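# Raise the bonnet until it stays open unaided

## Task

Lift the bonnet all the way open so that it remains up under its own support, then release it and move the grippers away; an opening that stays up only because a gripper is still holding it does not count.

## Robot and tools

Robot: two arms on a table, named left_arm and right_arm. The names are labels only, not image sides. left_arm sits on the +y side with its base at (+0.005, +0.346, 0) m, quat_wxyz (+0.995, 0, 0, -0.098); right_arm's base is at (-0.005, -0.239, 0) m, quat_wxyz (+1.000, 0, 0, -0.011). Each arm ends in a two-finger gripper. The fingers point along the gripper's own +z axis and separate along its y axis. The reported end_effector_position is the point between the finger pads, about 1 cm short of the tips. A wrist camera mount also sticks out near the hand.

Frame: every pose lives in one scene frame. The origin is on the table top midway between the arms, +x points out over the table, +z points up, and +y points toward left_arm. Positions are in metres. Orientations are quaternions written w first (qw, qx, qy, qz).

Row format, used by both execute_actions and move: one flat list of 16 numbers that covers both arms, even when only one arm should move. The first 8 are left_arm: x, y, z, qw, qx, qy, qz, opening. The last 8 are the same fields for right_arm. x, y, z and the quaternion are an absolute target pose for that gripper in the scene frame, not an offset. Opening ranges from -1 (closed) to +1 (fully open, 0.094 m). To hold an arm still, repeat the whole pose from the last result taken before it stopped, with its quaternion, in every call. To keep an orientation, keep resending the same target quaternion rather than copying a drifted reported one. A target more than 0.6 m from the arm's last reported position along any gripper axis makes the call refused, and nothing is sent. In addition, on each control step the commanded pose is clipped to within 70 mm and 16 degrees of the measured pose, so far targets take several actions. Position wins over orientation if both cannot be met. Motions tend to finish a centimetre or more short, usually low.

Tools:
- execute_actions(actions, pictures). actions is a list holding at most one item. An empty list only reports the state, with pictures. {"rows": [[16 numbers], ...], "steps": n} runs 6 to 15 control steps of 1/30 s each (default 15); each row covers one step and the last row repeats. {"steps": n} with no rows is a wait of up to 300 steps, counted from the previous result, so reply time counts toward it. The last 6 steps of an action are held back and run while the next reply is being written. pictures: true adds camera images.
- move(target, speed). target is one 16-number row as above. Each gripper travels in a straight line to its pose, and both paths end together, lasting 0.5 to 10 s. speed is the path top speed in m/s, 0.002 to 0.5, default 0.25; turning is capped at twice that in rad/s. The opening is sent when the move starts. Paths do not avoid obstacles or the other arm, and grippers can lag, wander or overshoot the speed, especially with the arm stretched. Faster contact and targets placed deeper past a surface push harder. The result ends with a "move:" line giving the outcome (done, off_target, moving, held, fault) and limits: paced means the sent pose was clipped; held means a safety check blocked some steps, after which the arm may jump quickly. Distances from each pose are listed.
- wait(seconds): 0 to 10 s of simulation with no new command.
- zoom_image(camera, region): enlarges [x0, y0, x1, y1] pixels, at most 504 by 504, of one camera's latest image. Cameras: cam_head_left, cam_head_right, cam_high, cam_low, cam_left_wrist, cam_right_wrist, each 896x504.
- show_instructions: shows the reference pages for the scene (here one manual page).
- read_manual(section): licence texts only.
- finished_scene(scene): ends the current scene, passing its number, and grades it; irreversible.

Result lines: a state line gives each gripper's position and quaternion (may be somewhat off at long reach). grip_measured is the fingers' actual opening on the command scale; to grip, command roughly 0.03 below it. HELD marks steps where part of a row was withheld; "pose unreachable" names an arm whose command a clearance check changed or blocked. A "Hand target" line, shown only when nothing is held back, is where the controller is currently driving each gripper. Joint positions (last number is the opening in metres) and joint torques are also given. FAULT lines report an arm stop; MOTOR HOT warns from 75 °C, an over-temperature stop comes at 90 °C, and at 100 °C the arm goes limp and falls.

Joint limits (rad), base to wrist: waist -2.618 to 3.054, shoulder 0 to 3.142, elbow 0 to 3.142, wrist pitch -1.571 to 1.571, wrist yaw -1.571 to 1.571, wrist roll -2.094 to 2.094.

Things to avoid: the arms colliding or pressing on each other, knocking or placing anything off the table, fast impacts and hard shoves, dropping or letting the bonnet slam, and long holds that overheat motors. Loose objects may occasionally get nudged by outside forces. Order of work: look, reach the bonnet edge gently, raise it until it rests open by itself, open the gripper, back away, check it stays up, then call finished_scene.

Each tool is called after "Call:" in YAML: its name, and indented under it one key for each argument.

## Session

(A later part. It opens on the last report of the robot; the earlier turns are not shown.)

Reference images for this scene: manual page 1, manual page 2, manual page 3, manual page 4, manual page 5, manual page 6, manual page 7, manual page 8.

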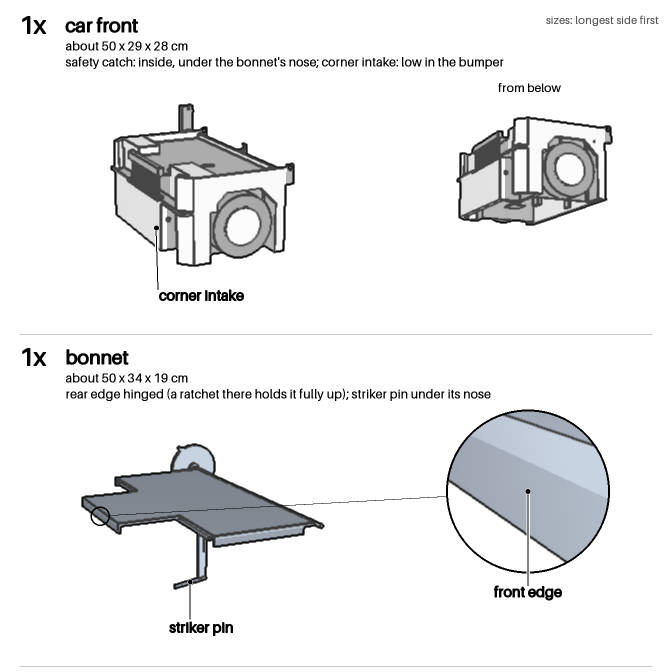

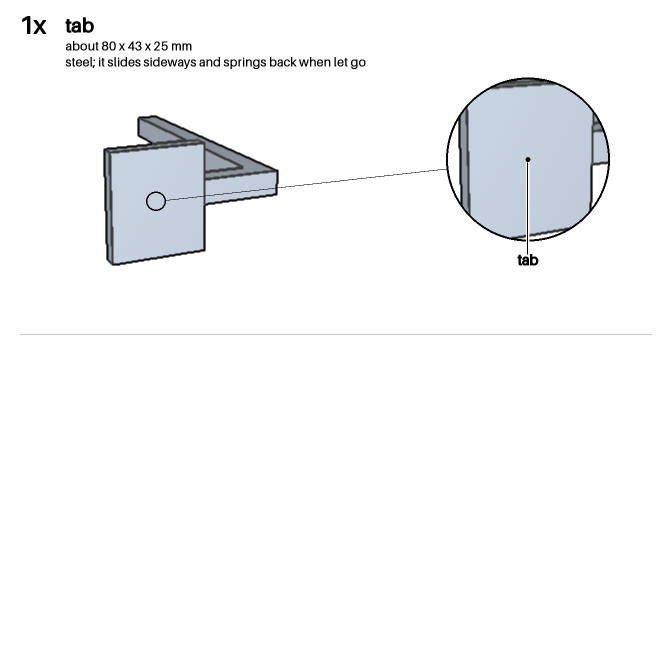

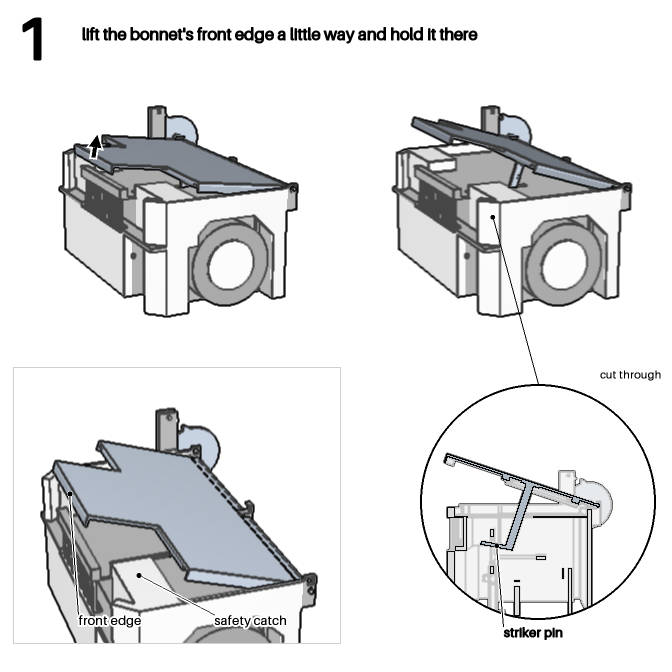

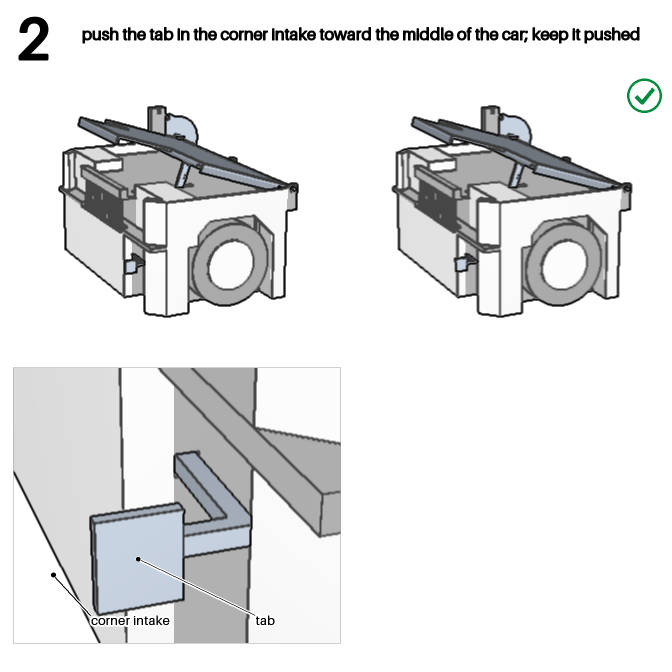

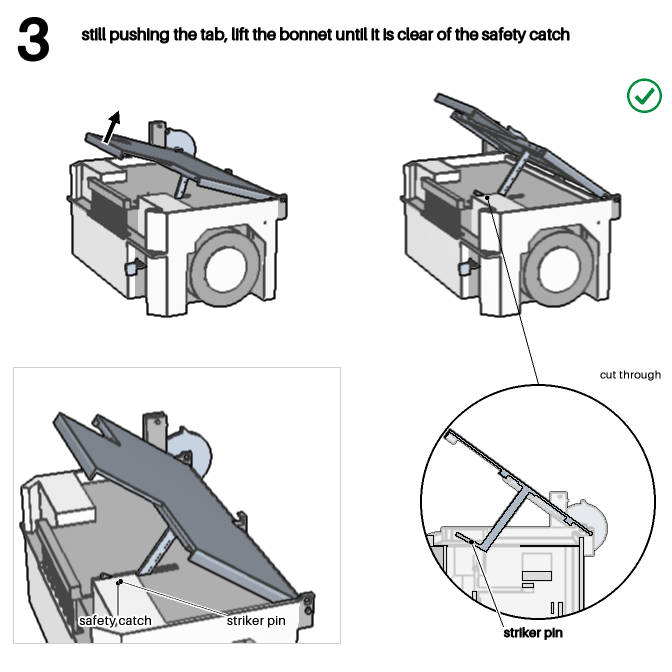

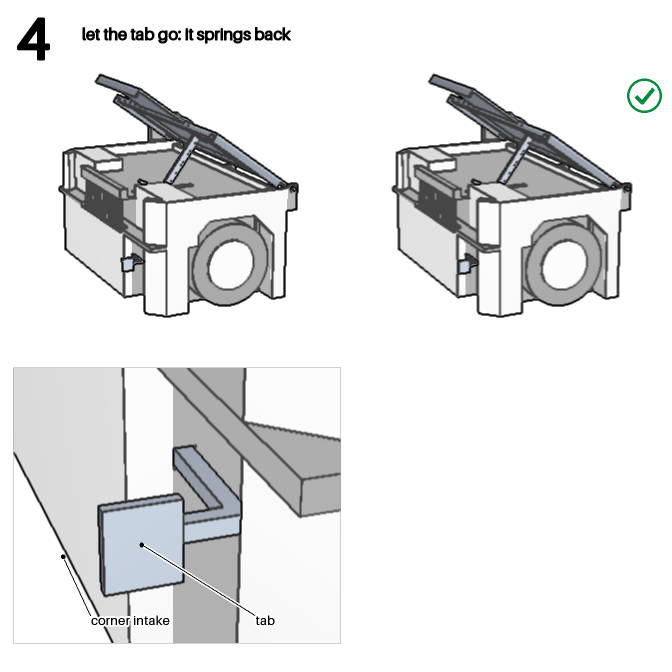

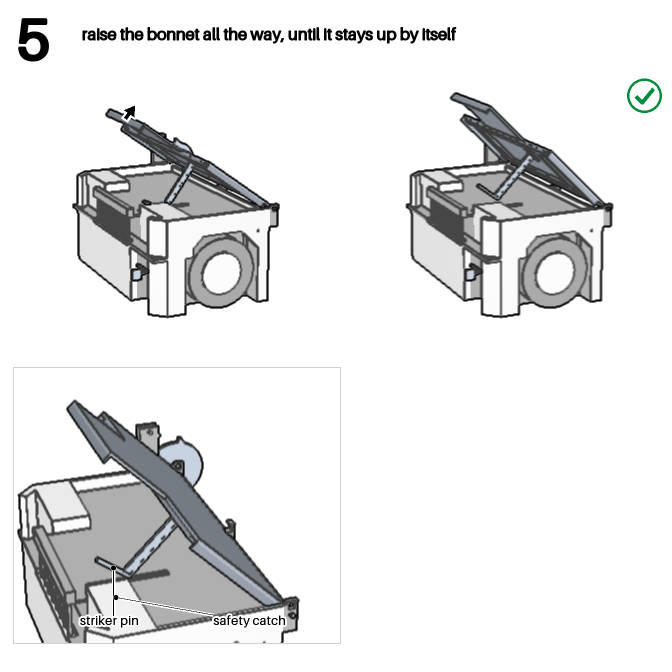

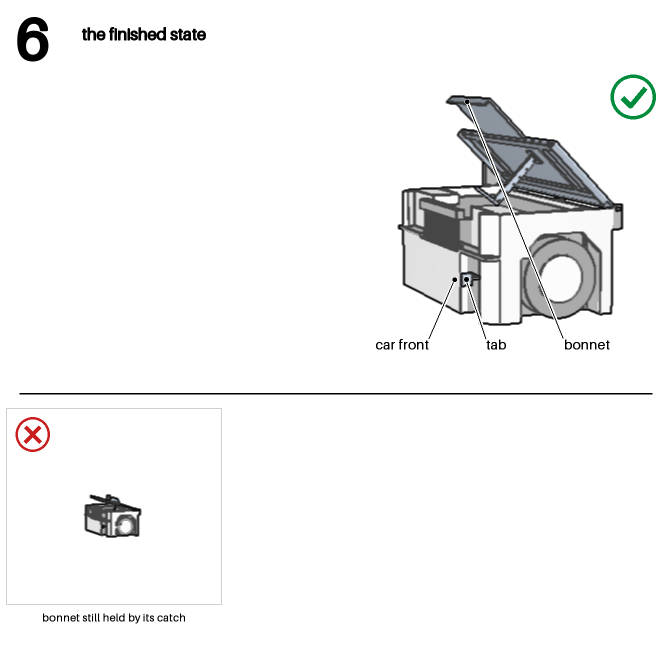

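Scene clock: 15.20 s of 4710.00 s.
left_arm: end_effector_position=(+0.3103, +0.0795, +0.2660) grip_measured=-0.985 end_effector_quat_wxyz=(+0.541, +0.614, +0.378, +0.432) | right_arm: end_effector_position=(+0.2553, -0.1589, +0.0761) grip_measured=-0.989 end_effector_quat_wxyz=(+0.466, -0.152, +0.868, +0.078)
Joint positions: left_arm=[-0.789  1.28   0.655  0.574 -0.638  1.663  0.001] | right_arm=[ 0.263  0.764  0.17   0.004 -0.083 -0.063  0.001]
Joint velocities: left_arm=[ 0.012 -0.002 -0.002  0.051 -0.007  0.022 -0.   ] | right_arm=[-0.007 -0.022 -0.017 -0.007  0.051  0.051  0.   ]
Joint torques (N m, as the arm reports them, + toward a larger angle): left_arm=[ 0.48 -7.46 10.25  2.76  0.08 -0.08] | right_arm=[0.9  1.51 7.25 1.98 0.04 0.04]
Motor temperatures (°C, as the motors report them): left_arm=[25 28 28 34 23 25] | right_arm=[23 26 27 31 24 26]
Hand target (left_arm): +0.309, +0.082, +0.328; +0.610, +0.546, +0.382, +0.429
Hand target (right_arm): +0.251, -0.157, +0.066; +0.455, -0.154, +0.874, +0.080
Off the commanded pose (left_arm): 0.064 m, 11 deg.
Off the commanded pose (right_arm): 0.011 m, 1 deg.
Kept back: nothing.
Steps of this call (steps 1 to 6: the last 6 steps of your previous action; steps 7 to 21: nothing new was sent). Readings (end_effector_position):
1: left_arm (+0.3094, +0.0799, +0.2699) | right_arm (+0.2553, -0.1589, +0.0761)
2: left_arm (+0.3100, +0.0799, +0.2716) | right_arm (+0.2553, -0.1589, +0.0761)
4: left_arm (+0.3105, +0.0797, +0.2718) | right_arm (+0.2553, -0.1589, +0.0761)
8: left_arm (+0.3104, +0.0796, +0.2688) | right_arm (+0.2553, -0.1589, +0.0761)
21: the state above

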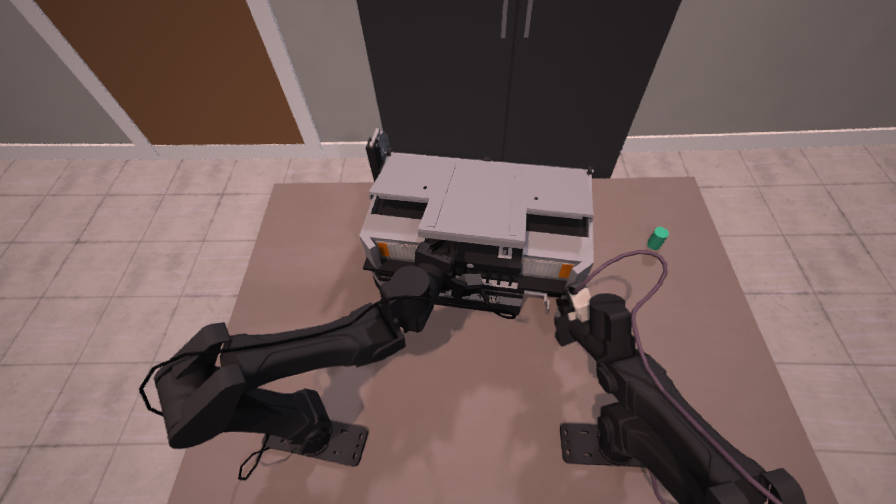

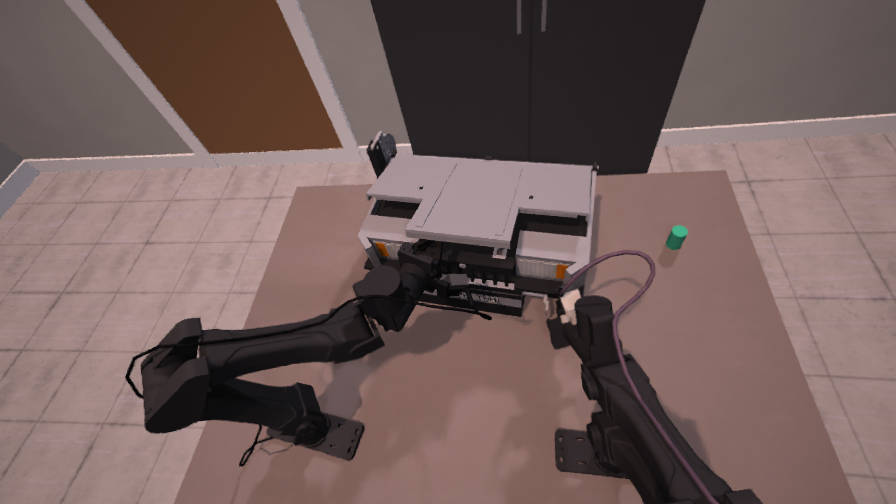

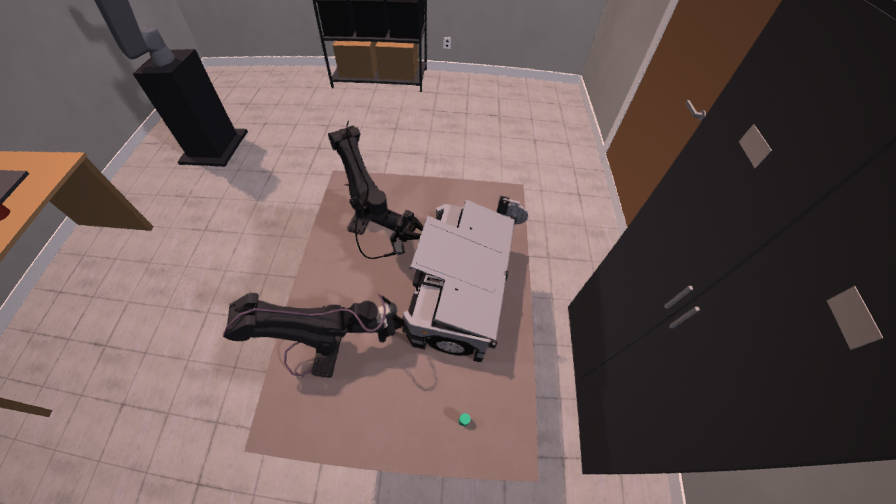

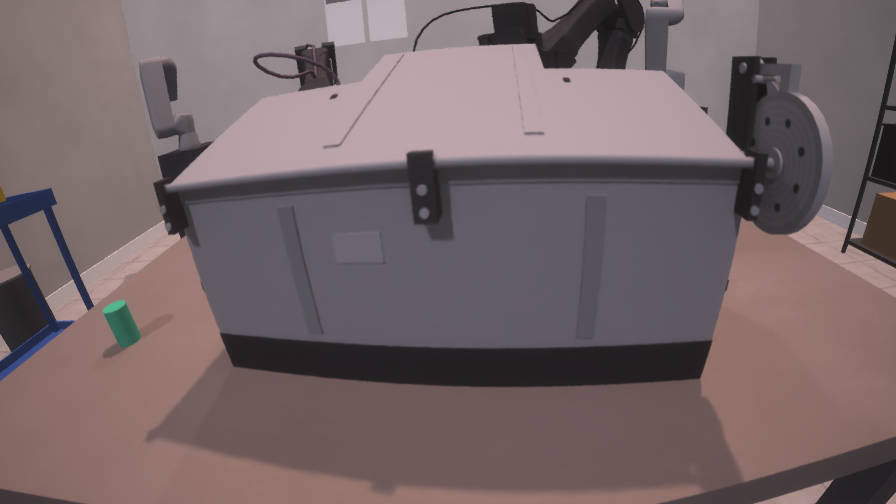

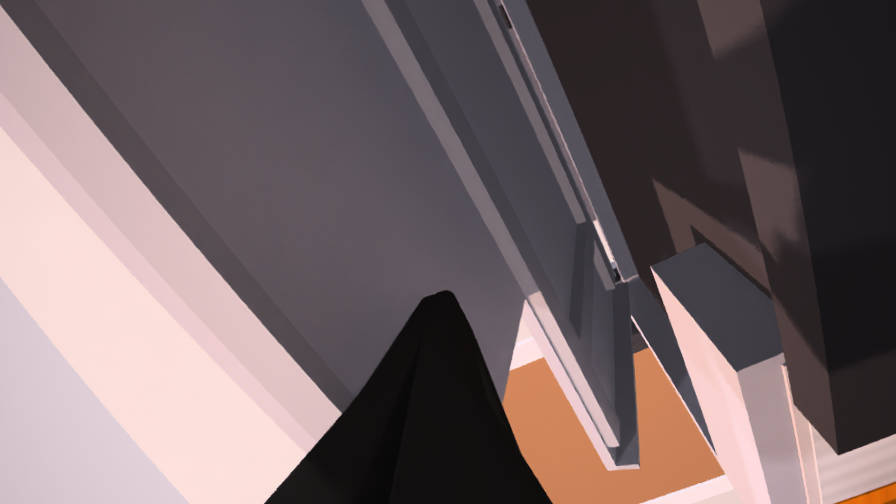

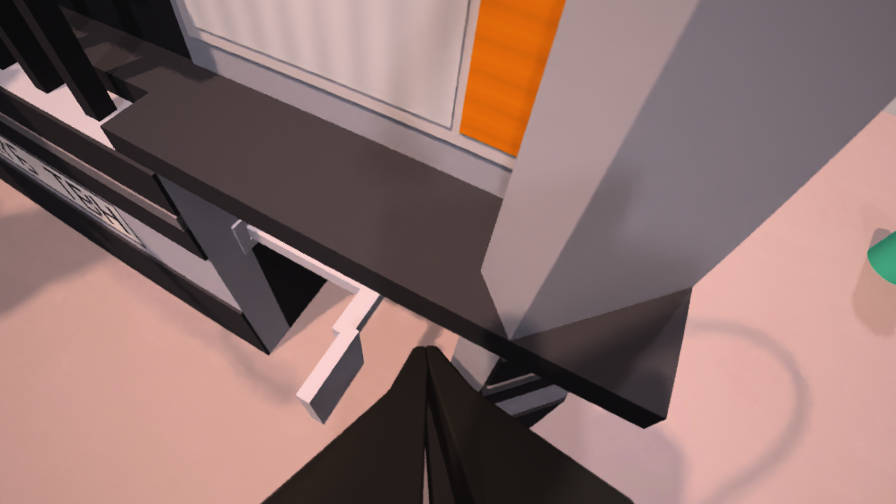

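Lifted. Push the tab.

Call:
execute_actions:
  actions:
    - {"rows":[[0.312,0.078,0.33,0.61,0.545,0.382,0.428,-1,0.252,-0.154,0.067,0.455,-0.154,0.874,0.08,-1],[0.312,0.078,0.33,0.61,0.545,0.382,0.428,-1,0.252,-0.151,0.067,0.455,-0.154,0.874,0.08,-1],[0.312,0.078,0.33,0.61,0.545,0.382,0.428,-1,0.253,-0.148,0.068,0.455,-0.154,0.874,0.08,-1],[0.312,0.078,0.33,0.61,0.545,0.382,0.428,-1,0.253,-0.145,0.068,0.455,-0.154,0.874,0.08,-1],[0.312,0.078,0.33,0.61,0.545,0.382,0.428,-1,0.253,-0.142,0.069,0.455,-0.154,0.874,0.08,-1],[0.312,0.078,0.33,0.61,0.545,0.382,0.428,-1,0.254,-0.139,0.069,0.455,-0.154,0.874,0.08,-1],[0.312,0.078,0.33,0.61,0.545,0.382,0.428,-1,0.254,-0.136,0.07,0.455,-0.154,0.874,0.08,-1],[0.312,0.078,0.33,0.61,0.545,0.382,0.428,-1,0.254,-0.133,0.07,0.455,-0.154,0.874,0.08,-1],[0.312,0.078,0.33,0.61,0.545,0.382,0.428,-1,0.255,-0.13,0.071,0.455,-0.154,0.874,0.08,-1],[0.312,0.078,0.33,0.61,0.545,0.382,0.428,-1,0.255,-0.127,0.071,0.455,-0.154,0.874,0.08,-1],[0.312,0.078,0.33,0.61,0.545,0.382,0.428,-1,0.255,-0.124,0.072,0.455,-0.154,0.874,0.08,-1],[0.312,0.078,0.33,0.61,0.545,0.382,0.428,-1,0.256,-0.121,0.072,0.455,-0.154,0.874,0.08,-1],[0.312,0.078,0.33,0.61,0.545,0.382,0.428,-1,0.256,-0.118,0.073,0.455,-0.154,0.874,0.08,-1],[0.312,0.078,0.33,0.61,0.545,0.382,0.428,-1,0.256,-0.115,0.073,0.455,-0.154,0.874,0.08,-1],[0.312,0.078,0.33,0.61,0.545,0.382,0.428,-1,0.257,-0.112,0.074,0.455,-0.154,0.874,0.08,-1]],"steps":15}

Call:
execute_actions:
  actions:
    - {"rows":[[0.312,0.078,0.33,0.61,0.545,0.382,0.428,-1,0.257,-0.109,0.074,0.455,-0.154,0.874,0.08,-1],[0.312,0.078,0.33,0.61,0.545,0.382,0.428,-1,0.257,-0.106,0.074,0.455,-0.154,0.874,0.08,-1],[0.312,0.078,0.33,0.61,0.545,0.382,0.428,-1,0.258,-0.103,0.075,0.455,-0.154,0.874,0.08,-1],[0.312,0.078,0.33,0.61,0.545,0.382,0.428,-1,0.258,-0.1,0.075,0.455,-0.154,0.874,0.08,-1],[0.312,0.078,0.33,0.61,0.545,0.382,0.428,-1,0.258,-0.097,0.075,0.455,-0.154,0.874,0.08,-1],[0.312,0.078,0.33,0.61,0.545,0.382,0.428,-1,0.259,-0.094,0.076,0.455,-0.154,0.874,0.08,-1],[0.312,0.078,0.33,0.61,0.545,0.382,0.428,-1,0.259,-0.091,0.076,0.455,-0.154,0.874,0.08,-1],[0.312,0.078,0.33,0.61,0.545,0.382,0.428,-1,0.259,-0.088,0.076,0.455,-0.154,0.874,0.08,-1],[0.312,0.078,0.33,0.61,0.545,0.382,0.428,-1,0.26,-0.085,0.076,0.455,-0.154,0.874,0.08,-1]],"steps":15}

Call:
wait:
  seconds: 0.3

Scene clock: 16.17 s of 4710.00 s.
left_arm: end_effector_position=(+0.3103, +0.0795, +0.2651) grip_measured=-0.985 end_effector_quat_wxyz=(+0.540, +0.616, +0.378, +0.432) | right_arm: end_effector_position=(+0.2492, -0.1398, +0.0643) grip_measured=-0.990 end_effector_quat_wxyz=(+0.447, -0.166, +0.876, +0.076)
Joint positions: left_arm=[-0.789  1.28   0.655  0.57  -0.638  1.663  0.001] | right_arm=[ 0.404  0.83   0.17   0.03   0.02  -0.005  0.   ]
Joint velocities: left_arm=[-0.007 -0.007  0.007 -0.037 -0.037  0.051 -0.001] | right_arm=[ 0.476  0.266 -0.022  0.154  0.535  0.256 -0.001]
Joint torques (N m, as the arm reports them, + toward a larger angle): left_arm=[ 0.45 -8.06 10.07  2.74  0.09 -0.07] | right_arm=[ 1.22  0.79 10.47  1.88 -0.41  0.02]
Motor temperatures (°C, as the motors report them): left_arm=[25 28 28 34 23 25] | right_arm=[23 26 27 31 24 26]
Steps of this call (steps 1 to 20: nothing new was sent; steps 21 to 29: the first 9 steps of this action). Readings (end_effector_position):
21: left_arm (+0.3103, +0.0794, +0.2659) | right_arm (+0.2553, -0.1587, +0.0758)
22: left_arm (+0.3103, +0.0794, +0.2658) | right_arm (+0.2548, -0.1570, +0.0752)
24: left_arm (+0.3103, +0.0794, +0.2656) | right_arm (+0.2530, -0.1509, +0.0728)
28: left_arm (+0.3103, +0.0795, +0.2652) | right_arm (+0.2495, -0.1407, +0.0658)
29: the state above

Scene clock: 16.67 s of 4710.00 s.
left_arm: end_effector_position=(+0.3102, +0.0794, +0.2649) grip_measured=-0.985 end_effector_quat_wxyz=(+0.540, +0.616, +0.377, +0.432) | right_arm: end_effector_position=(+0.2504, -0.1314, +0.0573) grip_measured=-0.990 end_effector_quat_wxyz=(+0.436, -0.136, +0.889, +0.011)
Joint positions: left_arm=[-0.789  1.28   0.655  0.569 -0.638  1.663  0.001] | right_arm=[0.629 0.969 0.222 0.032 0.333 0.149 0.   ]
Joint velocities: left_arm=[-0.007 -0.017 -0.012 -0.037  0.022 -0.066 -0.   ] | right_arm=[ 0.374  0.203  0.134 -0.125  0.623  0.256 -0.   ]
Joint torques (N m, as the arm reports them, + toward a larger angle): left_arm=[ 0.44 -8.03 10.05  2.76  0.08 -0.07] | right_arm=[ 3.41  0.75 12.59  2.42 -1.47 -0.16]
Motor temperatures (°C, as the motors report them): left_arm=[25 28 28 34 23 25] | right_arm=[23 26 27 31 24 26]
Off your previous action's commanded pose (left_arm): 0.065 m, 12 deg at its last step (step 6 of this call).
Off your previous action's commanded pose (right_arm): 0.028 m, 4 deg at its last step (step 6 of this call).
Steps of this call (steps 1 to 6: the last 6 steps of your previous action; steps 7 to 15: the first 9 steps of this action). Readings (end_effector_position):
7: left_arm (+0.3102, +0.0794, +0.2649) | right_arm (+0.2484, -0.1322, +0.0587)
8: left_arm (+0.3102, +0.0794, +0.2649) | right_arm (+0.2486, -0.1308, +0.0587)
10: left_arm (+0.3102, +0.0794, +0.2649) | right_arm (+0.2494, -0.1307, +0.0580)
14: left_arm (+0.3102, +0.0794, +0.2649) | right_arm (+0.2504, -0.1311, +0.0572)
15: the state above

Scene clock: 17.17 s of 4710.00 s.
left_arm: end_effector_position=(+0.3102, +0.0794, +0.2649) grip_measured=-0.985 end_effector_quat_wxyz=(+0.540, +0.616, +0.377, +0.432) | right_arm: end_effector_position=(+0.2504, -0.1324, +0.0573) grip_measured=-0.990 end_effector_quat_wxyz=(+0.436, -0.124, +0.891, -0.001)
Joint positions: left_arm=[-0.789  1.28   0.655  0.569 -0.638  1.663  0.001] | right_arm=[0.659 0.986 0.232 0.021 0.386 0.185 0.   ]
Joint velocities: left_arm=[-0.022 -0.007  0.007  0.007 -0.051 -0.095 -0.001] | right_arm=[-0.012 -0.007 -0.002  0.066 -0.007  0.007 -0.001]
Joint torques (N m, as the arm reports them, + toward a larger angle): left_arm=[ 0.45 -8.03 10.04  2.77  0.09 -0.07] | right_arm=[ 2.98  0.   12.36  2.25 -0.94 -0.09]
Motor temperatures (°C, as the motors report them): left_arm=[25 28 28 34 23 25] | right_arm=[23 26 27 31 24 26]
Hand target (left_arm): +0.308, +0.083, +0.328; +0.610, +0.546, +0.382, +0.429
Hand target (right_arm): +0.254, -0.091, +0.080; +0.455, -0.158, +0.873, +0.073
Off the commanded pose (left_arm): 0.065 m, 12 deg.
Off the commanded pose (right_arm): 0.052 m, 10 deg.
Kept back: nothing.
Steps of this call (steps 1 to 6: the last 6 steps of your previous action; steps 7 to 15: nothing new was sent). Readings (end_effector_position):
1: left_arm (+0.3102, +0.0794, +0.2649) | right_arm (+0.2506, -0.1318, +0.0573)
2: left_arm (+0.3102, +0.0794, +0.2649) | right_arm (+0.2505, -0.1320, +0.0573)
4: left_arm (+0.3102, +0.0794, +0.2649) | right_arm (+0.2505, -0.1322, +0.0574)
8: left_arm (+0.3102, +0.0794, +0.2649) | right_arm (+0.2505, -0.1325, +0.0574)
15: the state above

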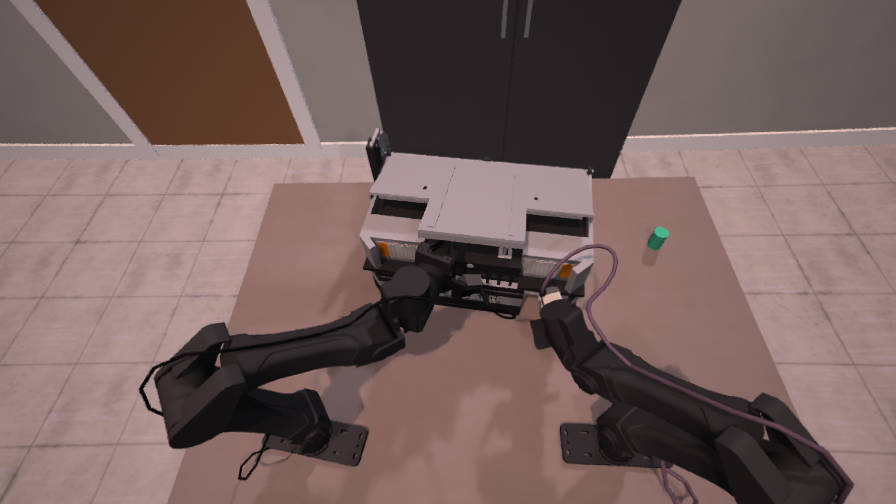

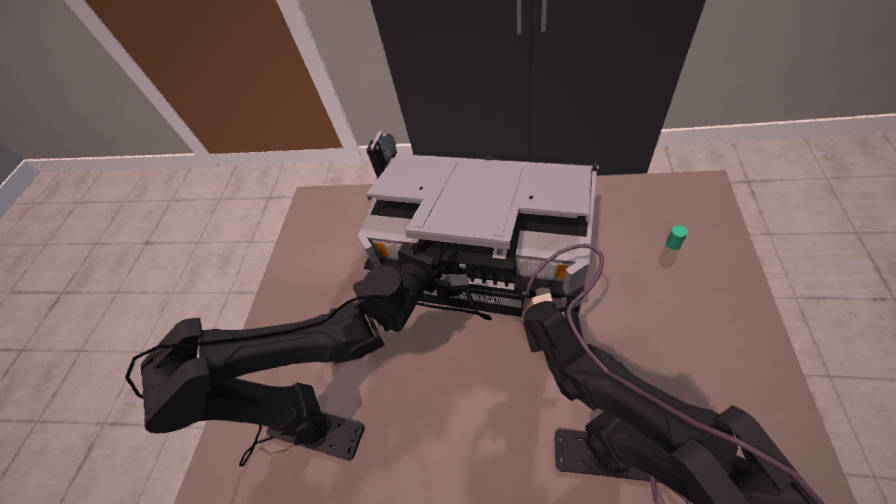

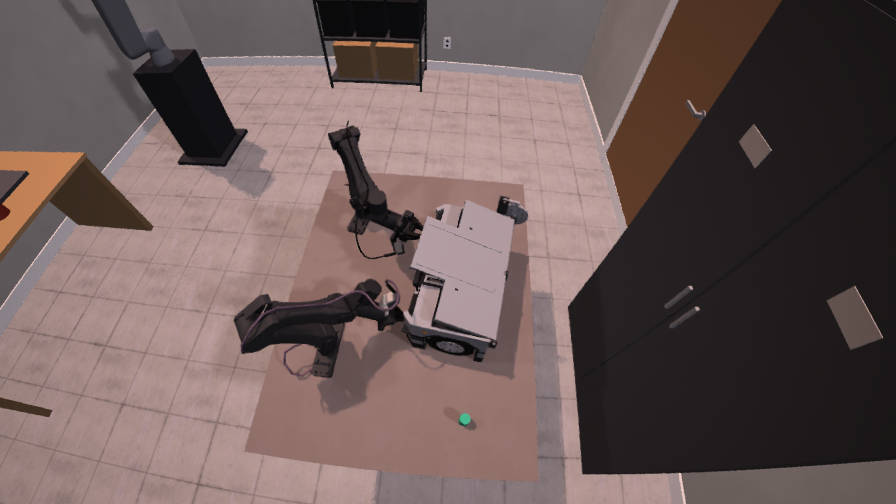

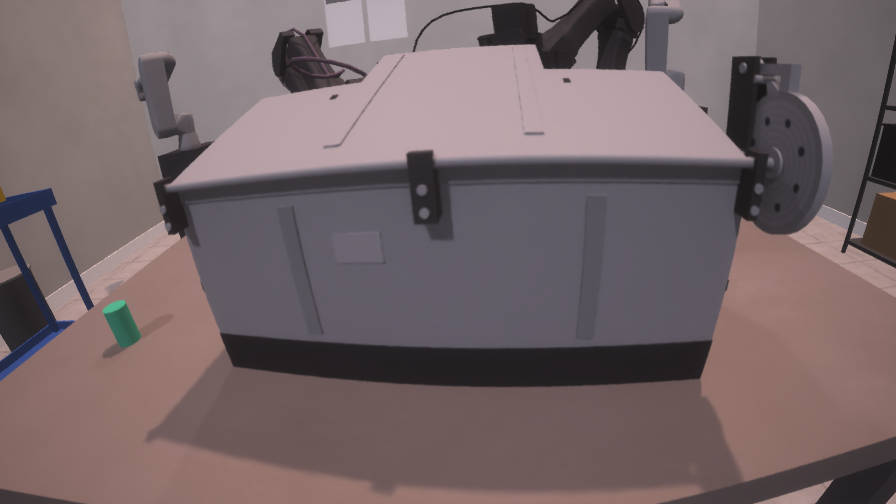

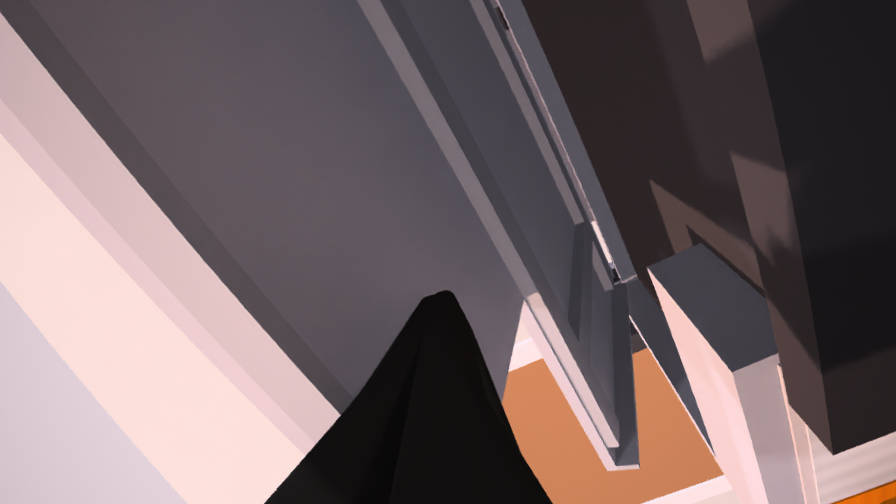

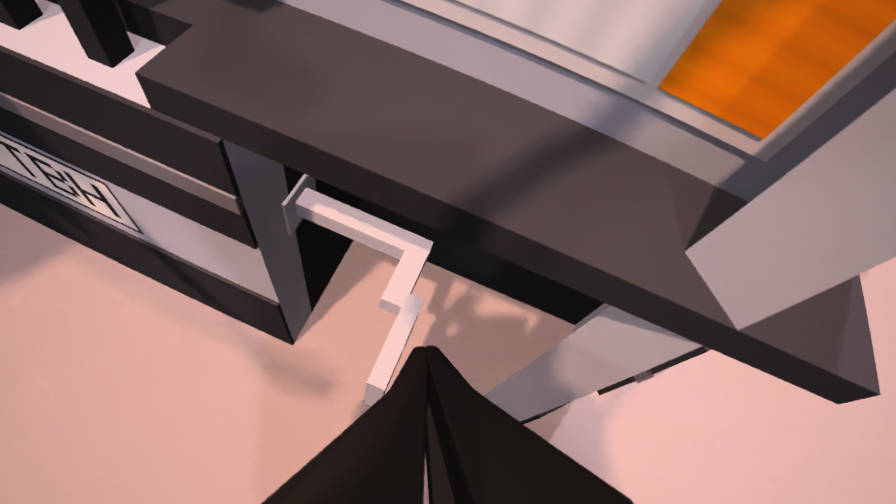

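Call:
execute_actions:
  actions:
    - {"rows":[[0.313,0.078,0.333,0.61,0.545,0.382,0.428,-1,0.26,-0.085,0.076,0.455,-0.154,0.874,0.08,-1],[0.315,0.077,0.336,0.61,0.545,0.382,0.428,-1,0.26,-0.085,0.076,0.455,-0.154,0.874,0.08,-1],[0.316,0.077,0.339,0.61,0.545,0.382,0.428,-1,0.26,-0.085,0.076,0.455,-0.154,0.874,0.08,-1],[0.318,0.076,0.342,0.61,0.545,0.382,0.428,-1,0.26,-0.085,0.076,0.455,-0.154,0.874,0.08,-1],[0.319,0.076,0.345,0.61,0.545,0.382,0.428,-1,0.26,-0.085,0.076,0.455,-0.154,0.874,0.08,-1],[0.321,0.075,0.348,0.61,0.545,0.382,0.428,-1,0.26,-0.085,0.076,0.455,-0.154,0.874,0.08,-1],[0.322,0.075,0.351,0.61,0.545,0.382,0.428,-1,0.26,-0.085,0.076,0.455,-0.154,0.874,0.08,-1],[0.324,0.074,0.354,0.61,0.545,0.382,0.428,-1,0.26,-0.085,0.076,0.455,-0.154,0.874,0.08,-1],[0.325,0.074,0.357,0.61,0.545,0.382,0.428,-1,0.26,-0.085,0.076,0.455,-0.154,0.874,0.08,-1],[0.327,0.073,0.36,0.61,0.545,0.382,0.428,-1,0.26,-0.085,0.076,0.455,-0.154,0.874,0.08,-1],[0.328,0.073,0.363,0.61,0.545,0.382,0.428,-1,0.26,-0.085,0.076,0.455,-0.154,0.874,0.08,-1],[0.33,0.072,0.366,0.61,0.545,0.382,0.428,-1,0.26,-0.085,0.076,0.455,-0.154,0.874,0.08,-1],[0.331,0.072,0.369,0.61,0.545,0.382,0.428,-1,0.26,-0.085,0.076,0.455,-0.154,0.874,0.08,-1],[0.333,0.071,0.372,0.61,0.545,0.382,0.428,-1,0.26,-0.085,0.076,0.455,-0.154,0.874,0.08,-1],[0.334,0.071,0.375,0.61,0.545,0.382,0.428,-1,0.26,-0.085,0.076,0.455,-0.154,0.874,0.08,-1]],"steps":15}

Call:
execute_actions:
  actions:
    - {"rows":[[0.336,0.071,0.377,0.61,0.545,0.382,0.428,-1,0.26,-0.085,0.076,0.455,-0.154,0.874,0.08,-1],[0.338,0.07,0.379,0.61,0.545,0.382,0.428,-1,0.26,-0.085,0.076,0.455,-0.154,0.874,0.08,-1],[0.34,0.07,0.381,0.61,0.545,0.382,0.428,-1,0.26,-0.085,0.076,0.455,-0.154,0.874,0.08,-1],[0.342,0.07,0.383,0.61,0.545,0.382,0.428,-1,0.26,-0.085,0.076,0.455,-0.154,0.874,0.08,-1],[0.344,0.07,0.385,0.61,0.545,0.382,0.428,-1,0.26,-0.085,0.076,0.455,-0.154,0.874,0.08,-1]],"steps":15}
  pictures: true

Scene clock: 18.13 s of 4710.00 s.
left_arm: end_effector_position=(+0.3151, +0.0769, +0.2751) grip_measured=-0.985 end_effector_quat_wxyz=(+0.531, +0.623, +0.378, +0.432) | right_arm: end_effector_position=(+0.2504, -0.1322, +0.0574) grip_measured=-0.990 end_effector_quat_wxyz=(+0.436, -0.121, +0.892, +0.000)
Joint positions: left_arm=[-0.781  1.28   0.717  0.486 -0.632  1.662  0.001] | right_arm=[0.66  0.986 0.232 0.021 0.387 0.194 0.   ]
Joint velocities: left_arm=[ 0.09  -0.007  0.325 -0.198  0.051  0.007  0.   ] | right_arm=[ 0.007  0.007 -0.022 -0.022 -0.007 -0.022 -0.001]
Joint torques (N m, as the arm reports them, + toward a larger angle): left_arm=[ 1.62 -8.38 10.91  3.04  0.17 -0.05] | right_arm=[ 3.12  0.01 12.33  2.26 -0.98 -0.05]
Motor temperatures (°C, as the motors report them): left_arm=[25 28 29 35 23 25] | right_arm=[23 26 27 32 25 26]
Steps of this call (steps 1 to 20: nothing new was sent; steps 21 to 29: the first 9 steps of this action). Readings (end_effector_position):
21: left_arm (+0.3102, +0.0794, +0.2646) | right_arm (+0.2504, -0.1324, +0.0573)
22: left_arm (+0.3103, +0.0793, +0.2648) | right_arm (+0.2504, -0.1323, +0.0574)
24: left_arm (+0.3108, +0.0786, +0.2649) | right_arm (+0.2504, -0.1323, +0.0574)
28: left_arm (+0.3139, +0.0772, +0.2719) | right_arm (+0.2504, -0.1322, +0.0574)
29: the state above

Scene clock: 18.63 s of 4710.00 s.
left_arm: end_effector_position=(+0.3356, +0.0733, +0.3281) grip_measured=-0.985 end_effector_quat_wxyz=(+0.550, +0.608, +0.381, +0.428) | right_arm: end_effector_position=(+0.2504, -0.1322, +0.0574) grip_measured=-0.990 end_effector_quat_wxyz=(+0.436, -0.120, +0.892, +0.001)
Joint positions: left_arm=[-0.722  1.294  0.907  0.352 -0.569  1.654  0.001] | right_arm=[0.66  0.986 0.232 0.021 0.387 0.195 0.   ]
Joint velocities: left_arm=[-0.012  0.051  0.139 -0.066  0.007 -0.066 -0.001] | right_arm=[-0.017  0.002 -0.007 -0.037  0.022 -0.007 -0.   ]
Joint torques (N m, as the arm reports them, + toward a larger angle): left_arm=[ 1.17 -5.13 10.55  2.91  0.15 -0.06] | right_arm=[ 3.13  0.01 12.32  2.26 -0.98 -0.07]
Motor temperatures (°C, as the motors report them): left_arm=[25 28 29 35 23 25] | right_arm=[23 26 28 32 25 26]
Off your previous action's commanded pose (left_arm): 0.075 m, 11 deg at its last step (step 6 of this call).
Off your previous action's commanded pose (right_arm): 0.052 m, 10 deg at its last step (step 6 of this call).
Steps of this call (steps 1 to 6: the last 6 steps of your previous action; steps 7 to 15: the first 9 steps of this action). Readings (end_effector_position):
7: left_arm (+0.3254, +0.0752, +0.3055) | right_arm (+0.2504, -0.1322, +0.0574)
8: left_arm (+0.3268, +0.0749, +0.3093) | right_arm (+0.2504, -0.1322, +0.0574)
10: left_arm (+0.3296, +0.0744, +0.3158) | right_arm (+0.2504, -0.1322, +0.0574)
14: left_arm (+0.3348, +0.0734, +0.3266) | right_arm (+0.2504, -0.1322, +0.0574)
15: the state above

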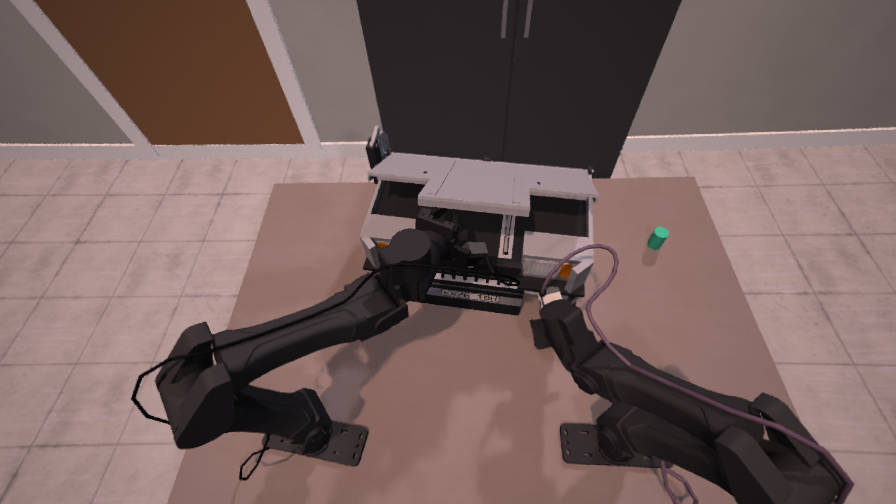

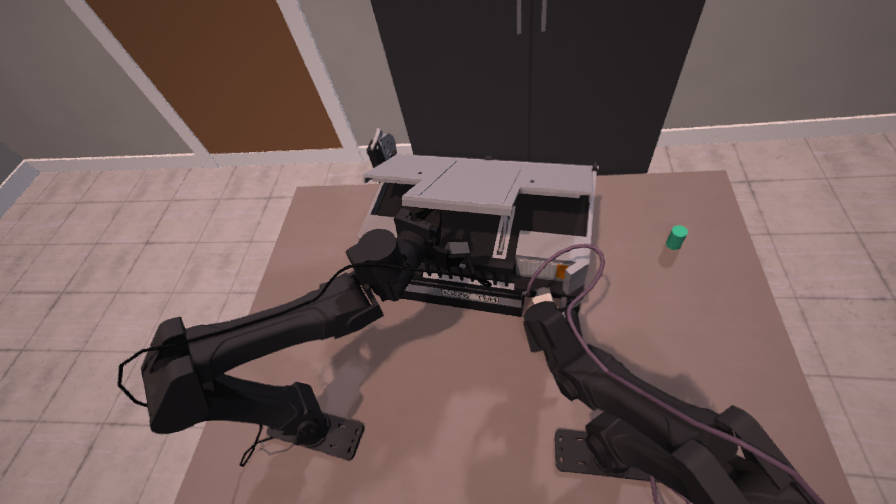

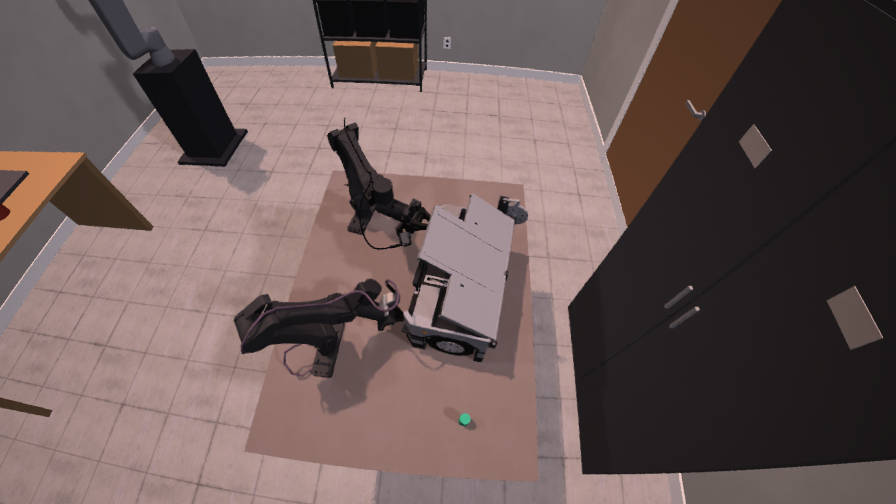

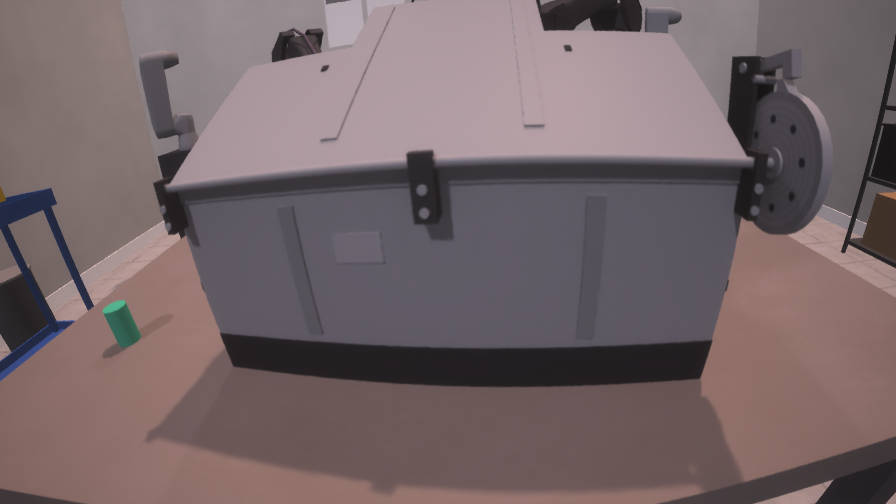

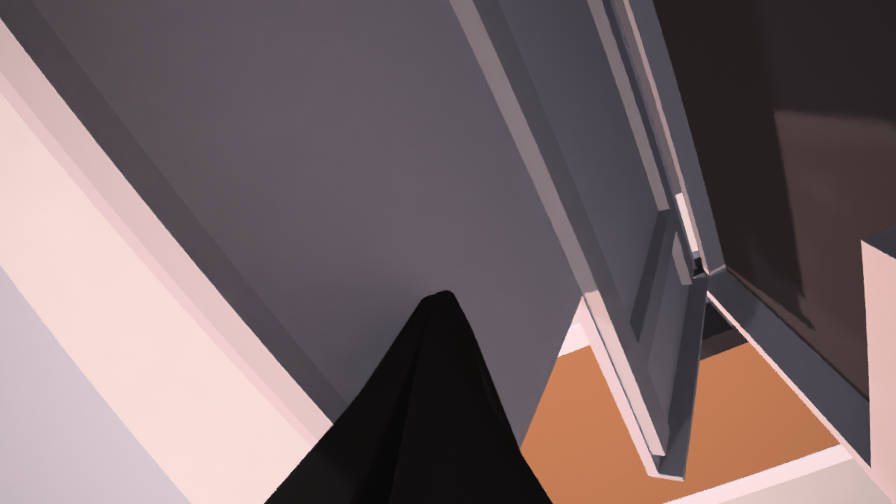

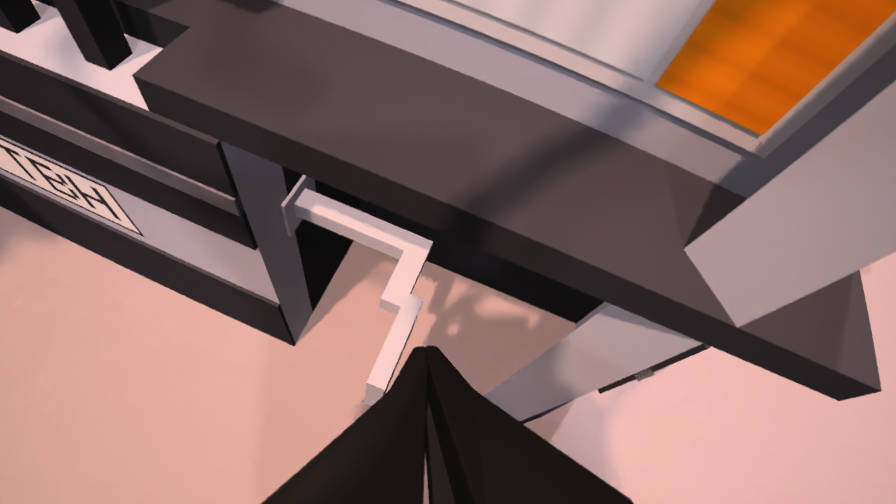

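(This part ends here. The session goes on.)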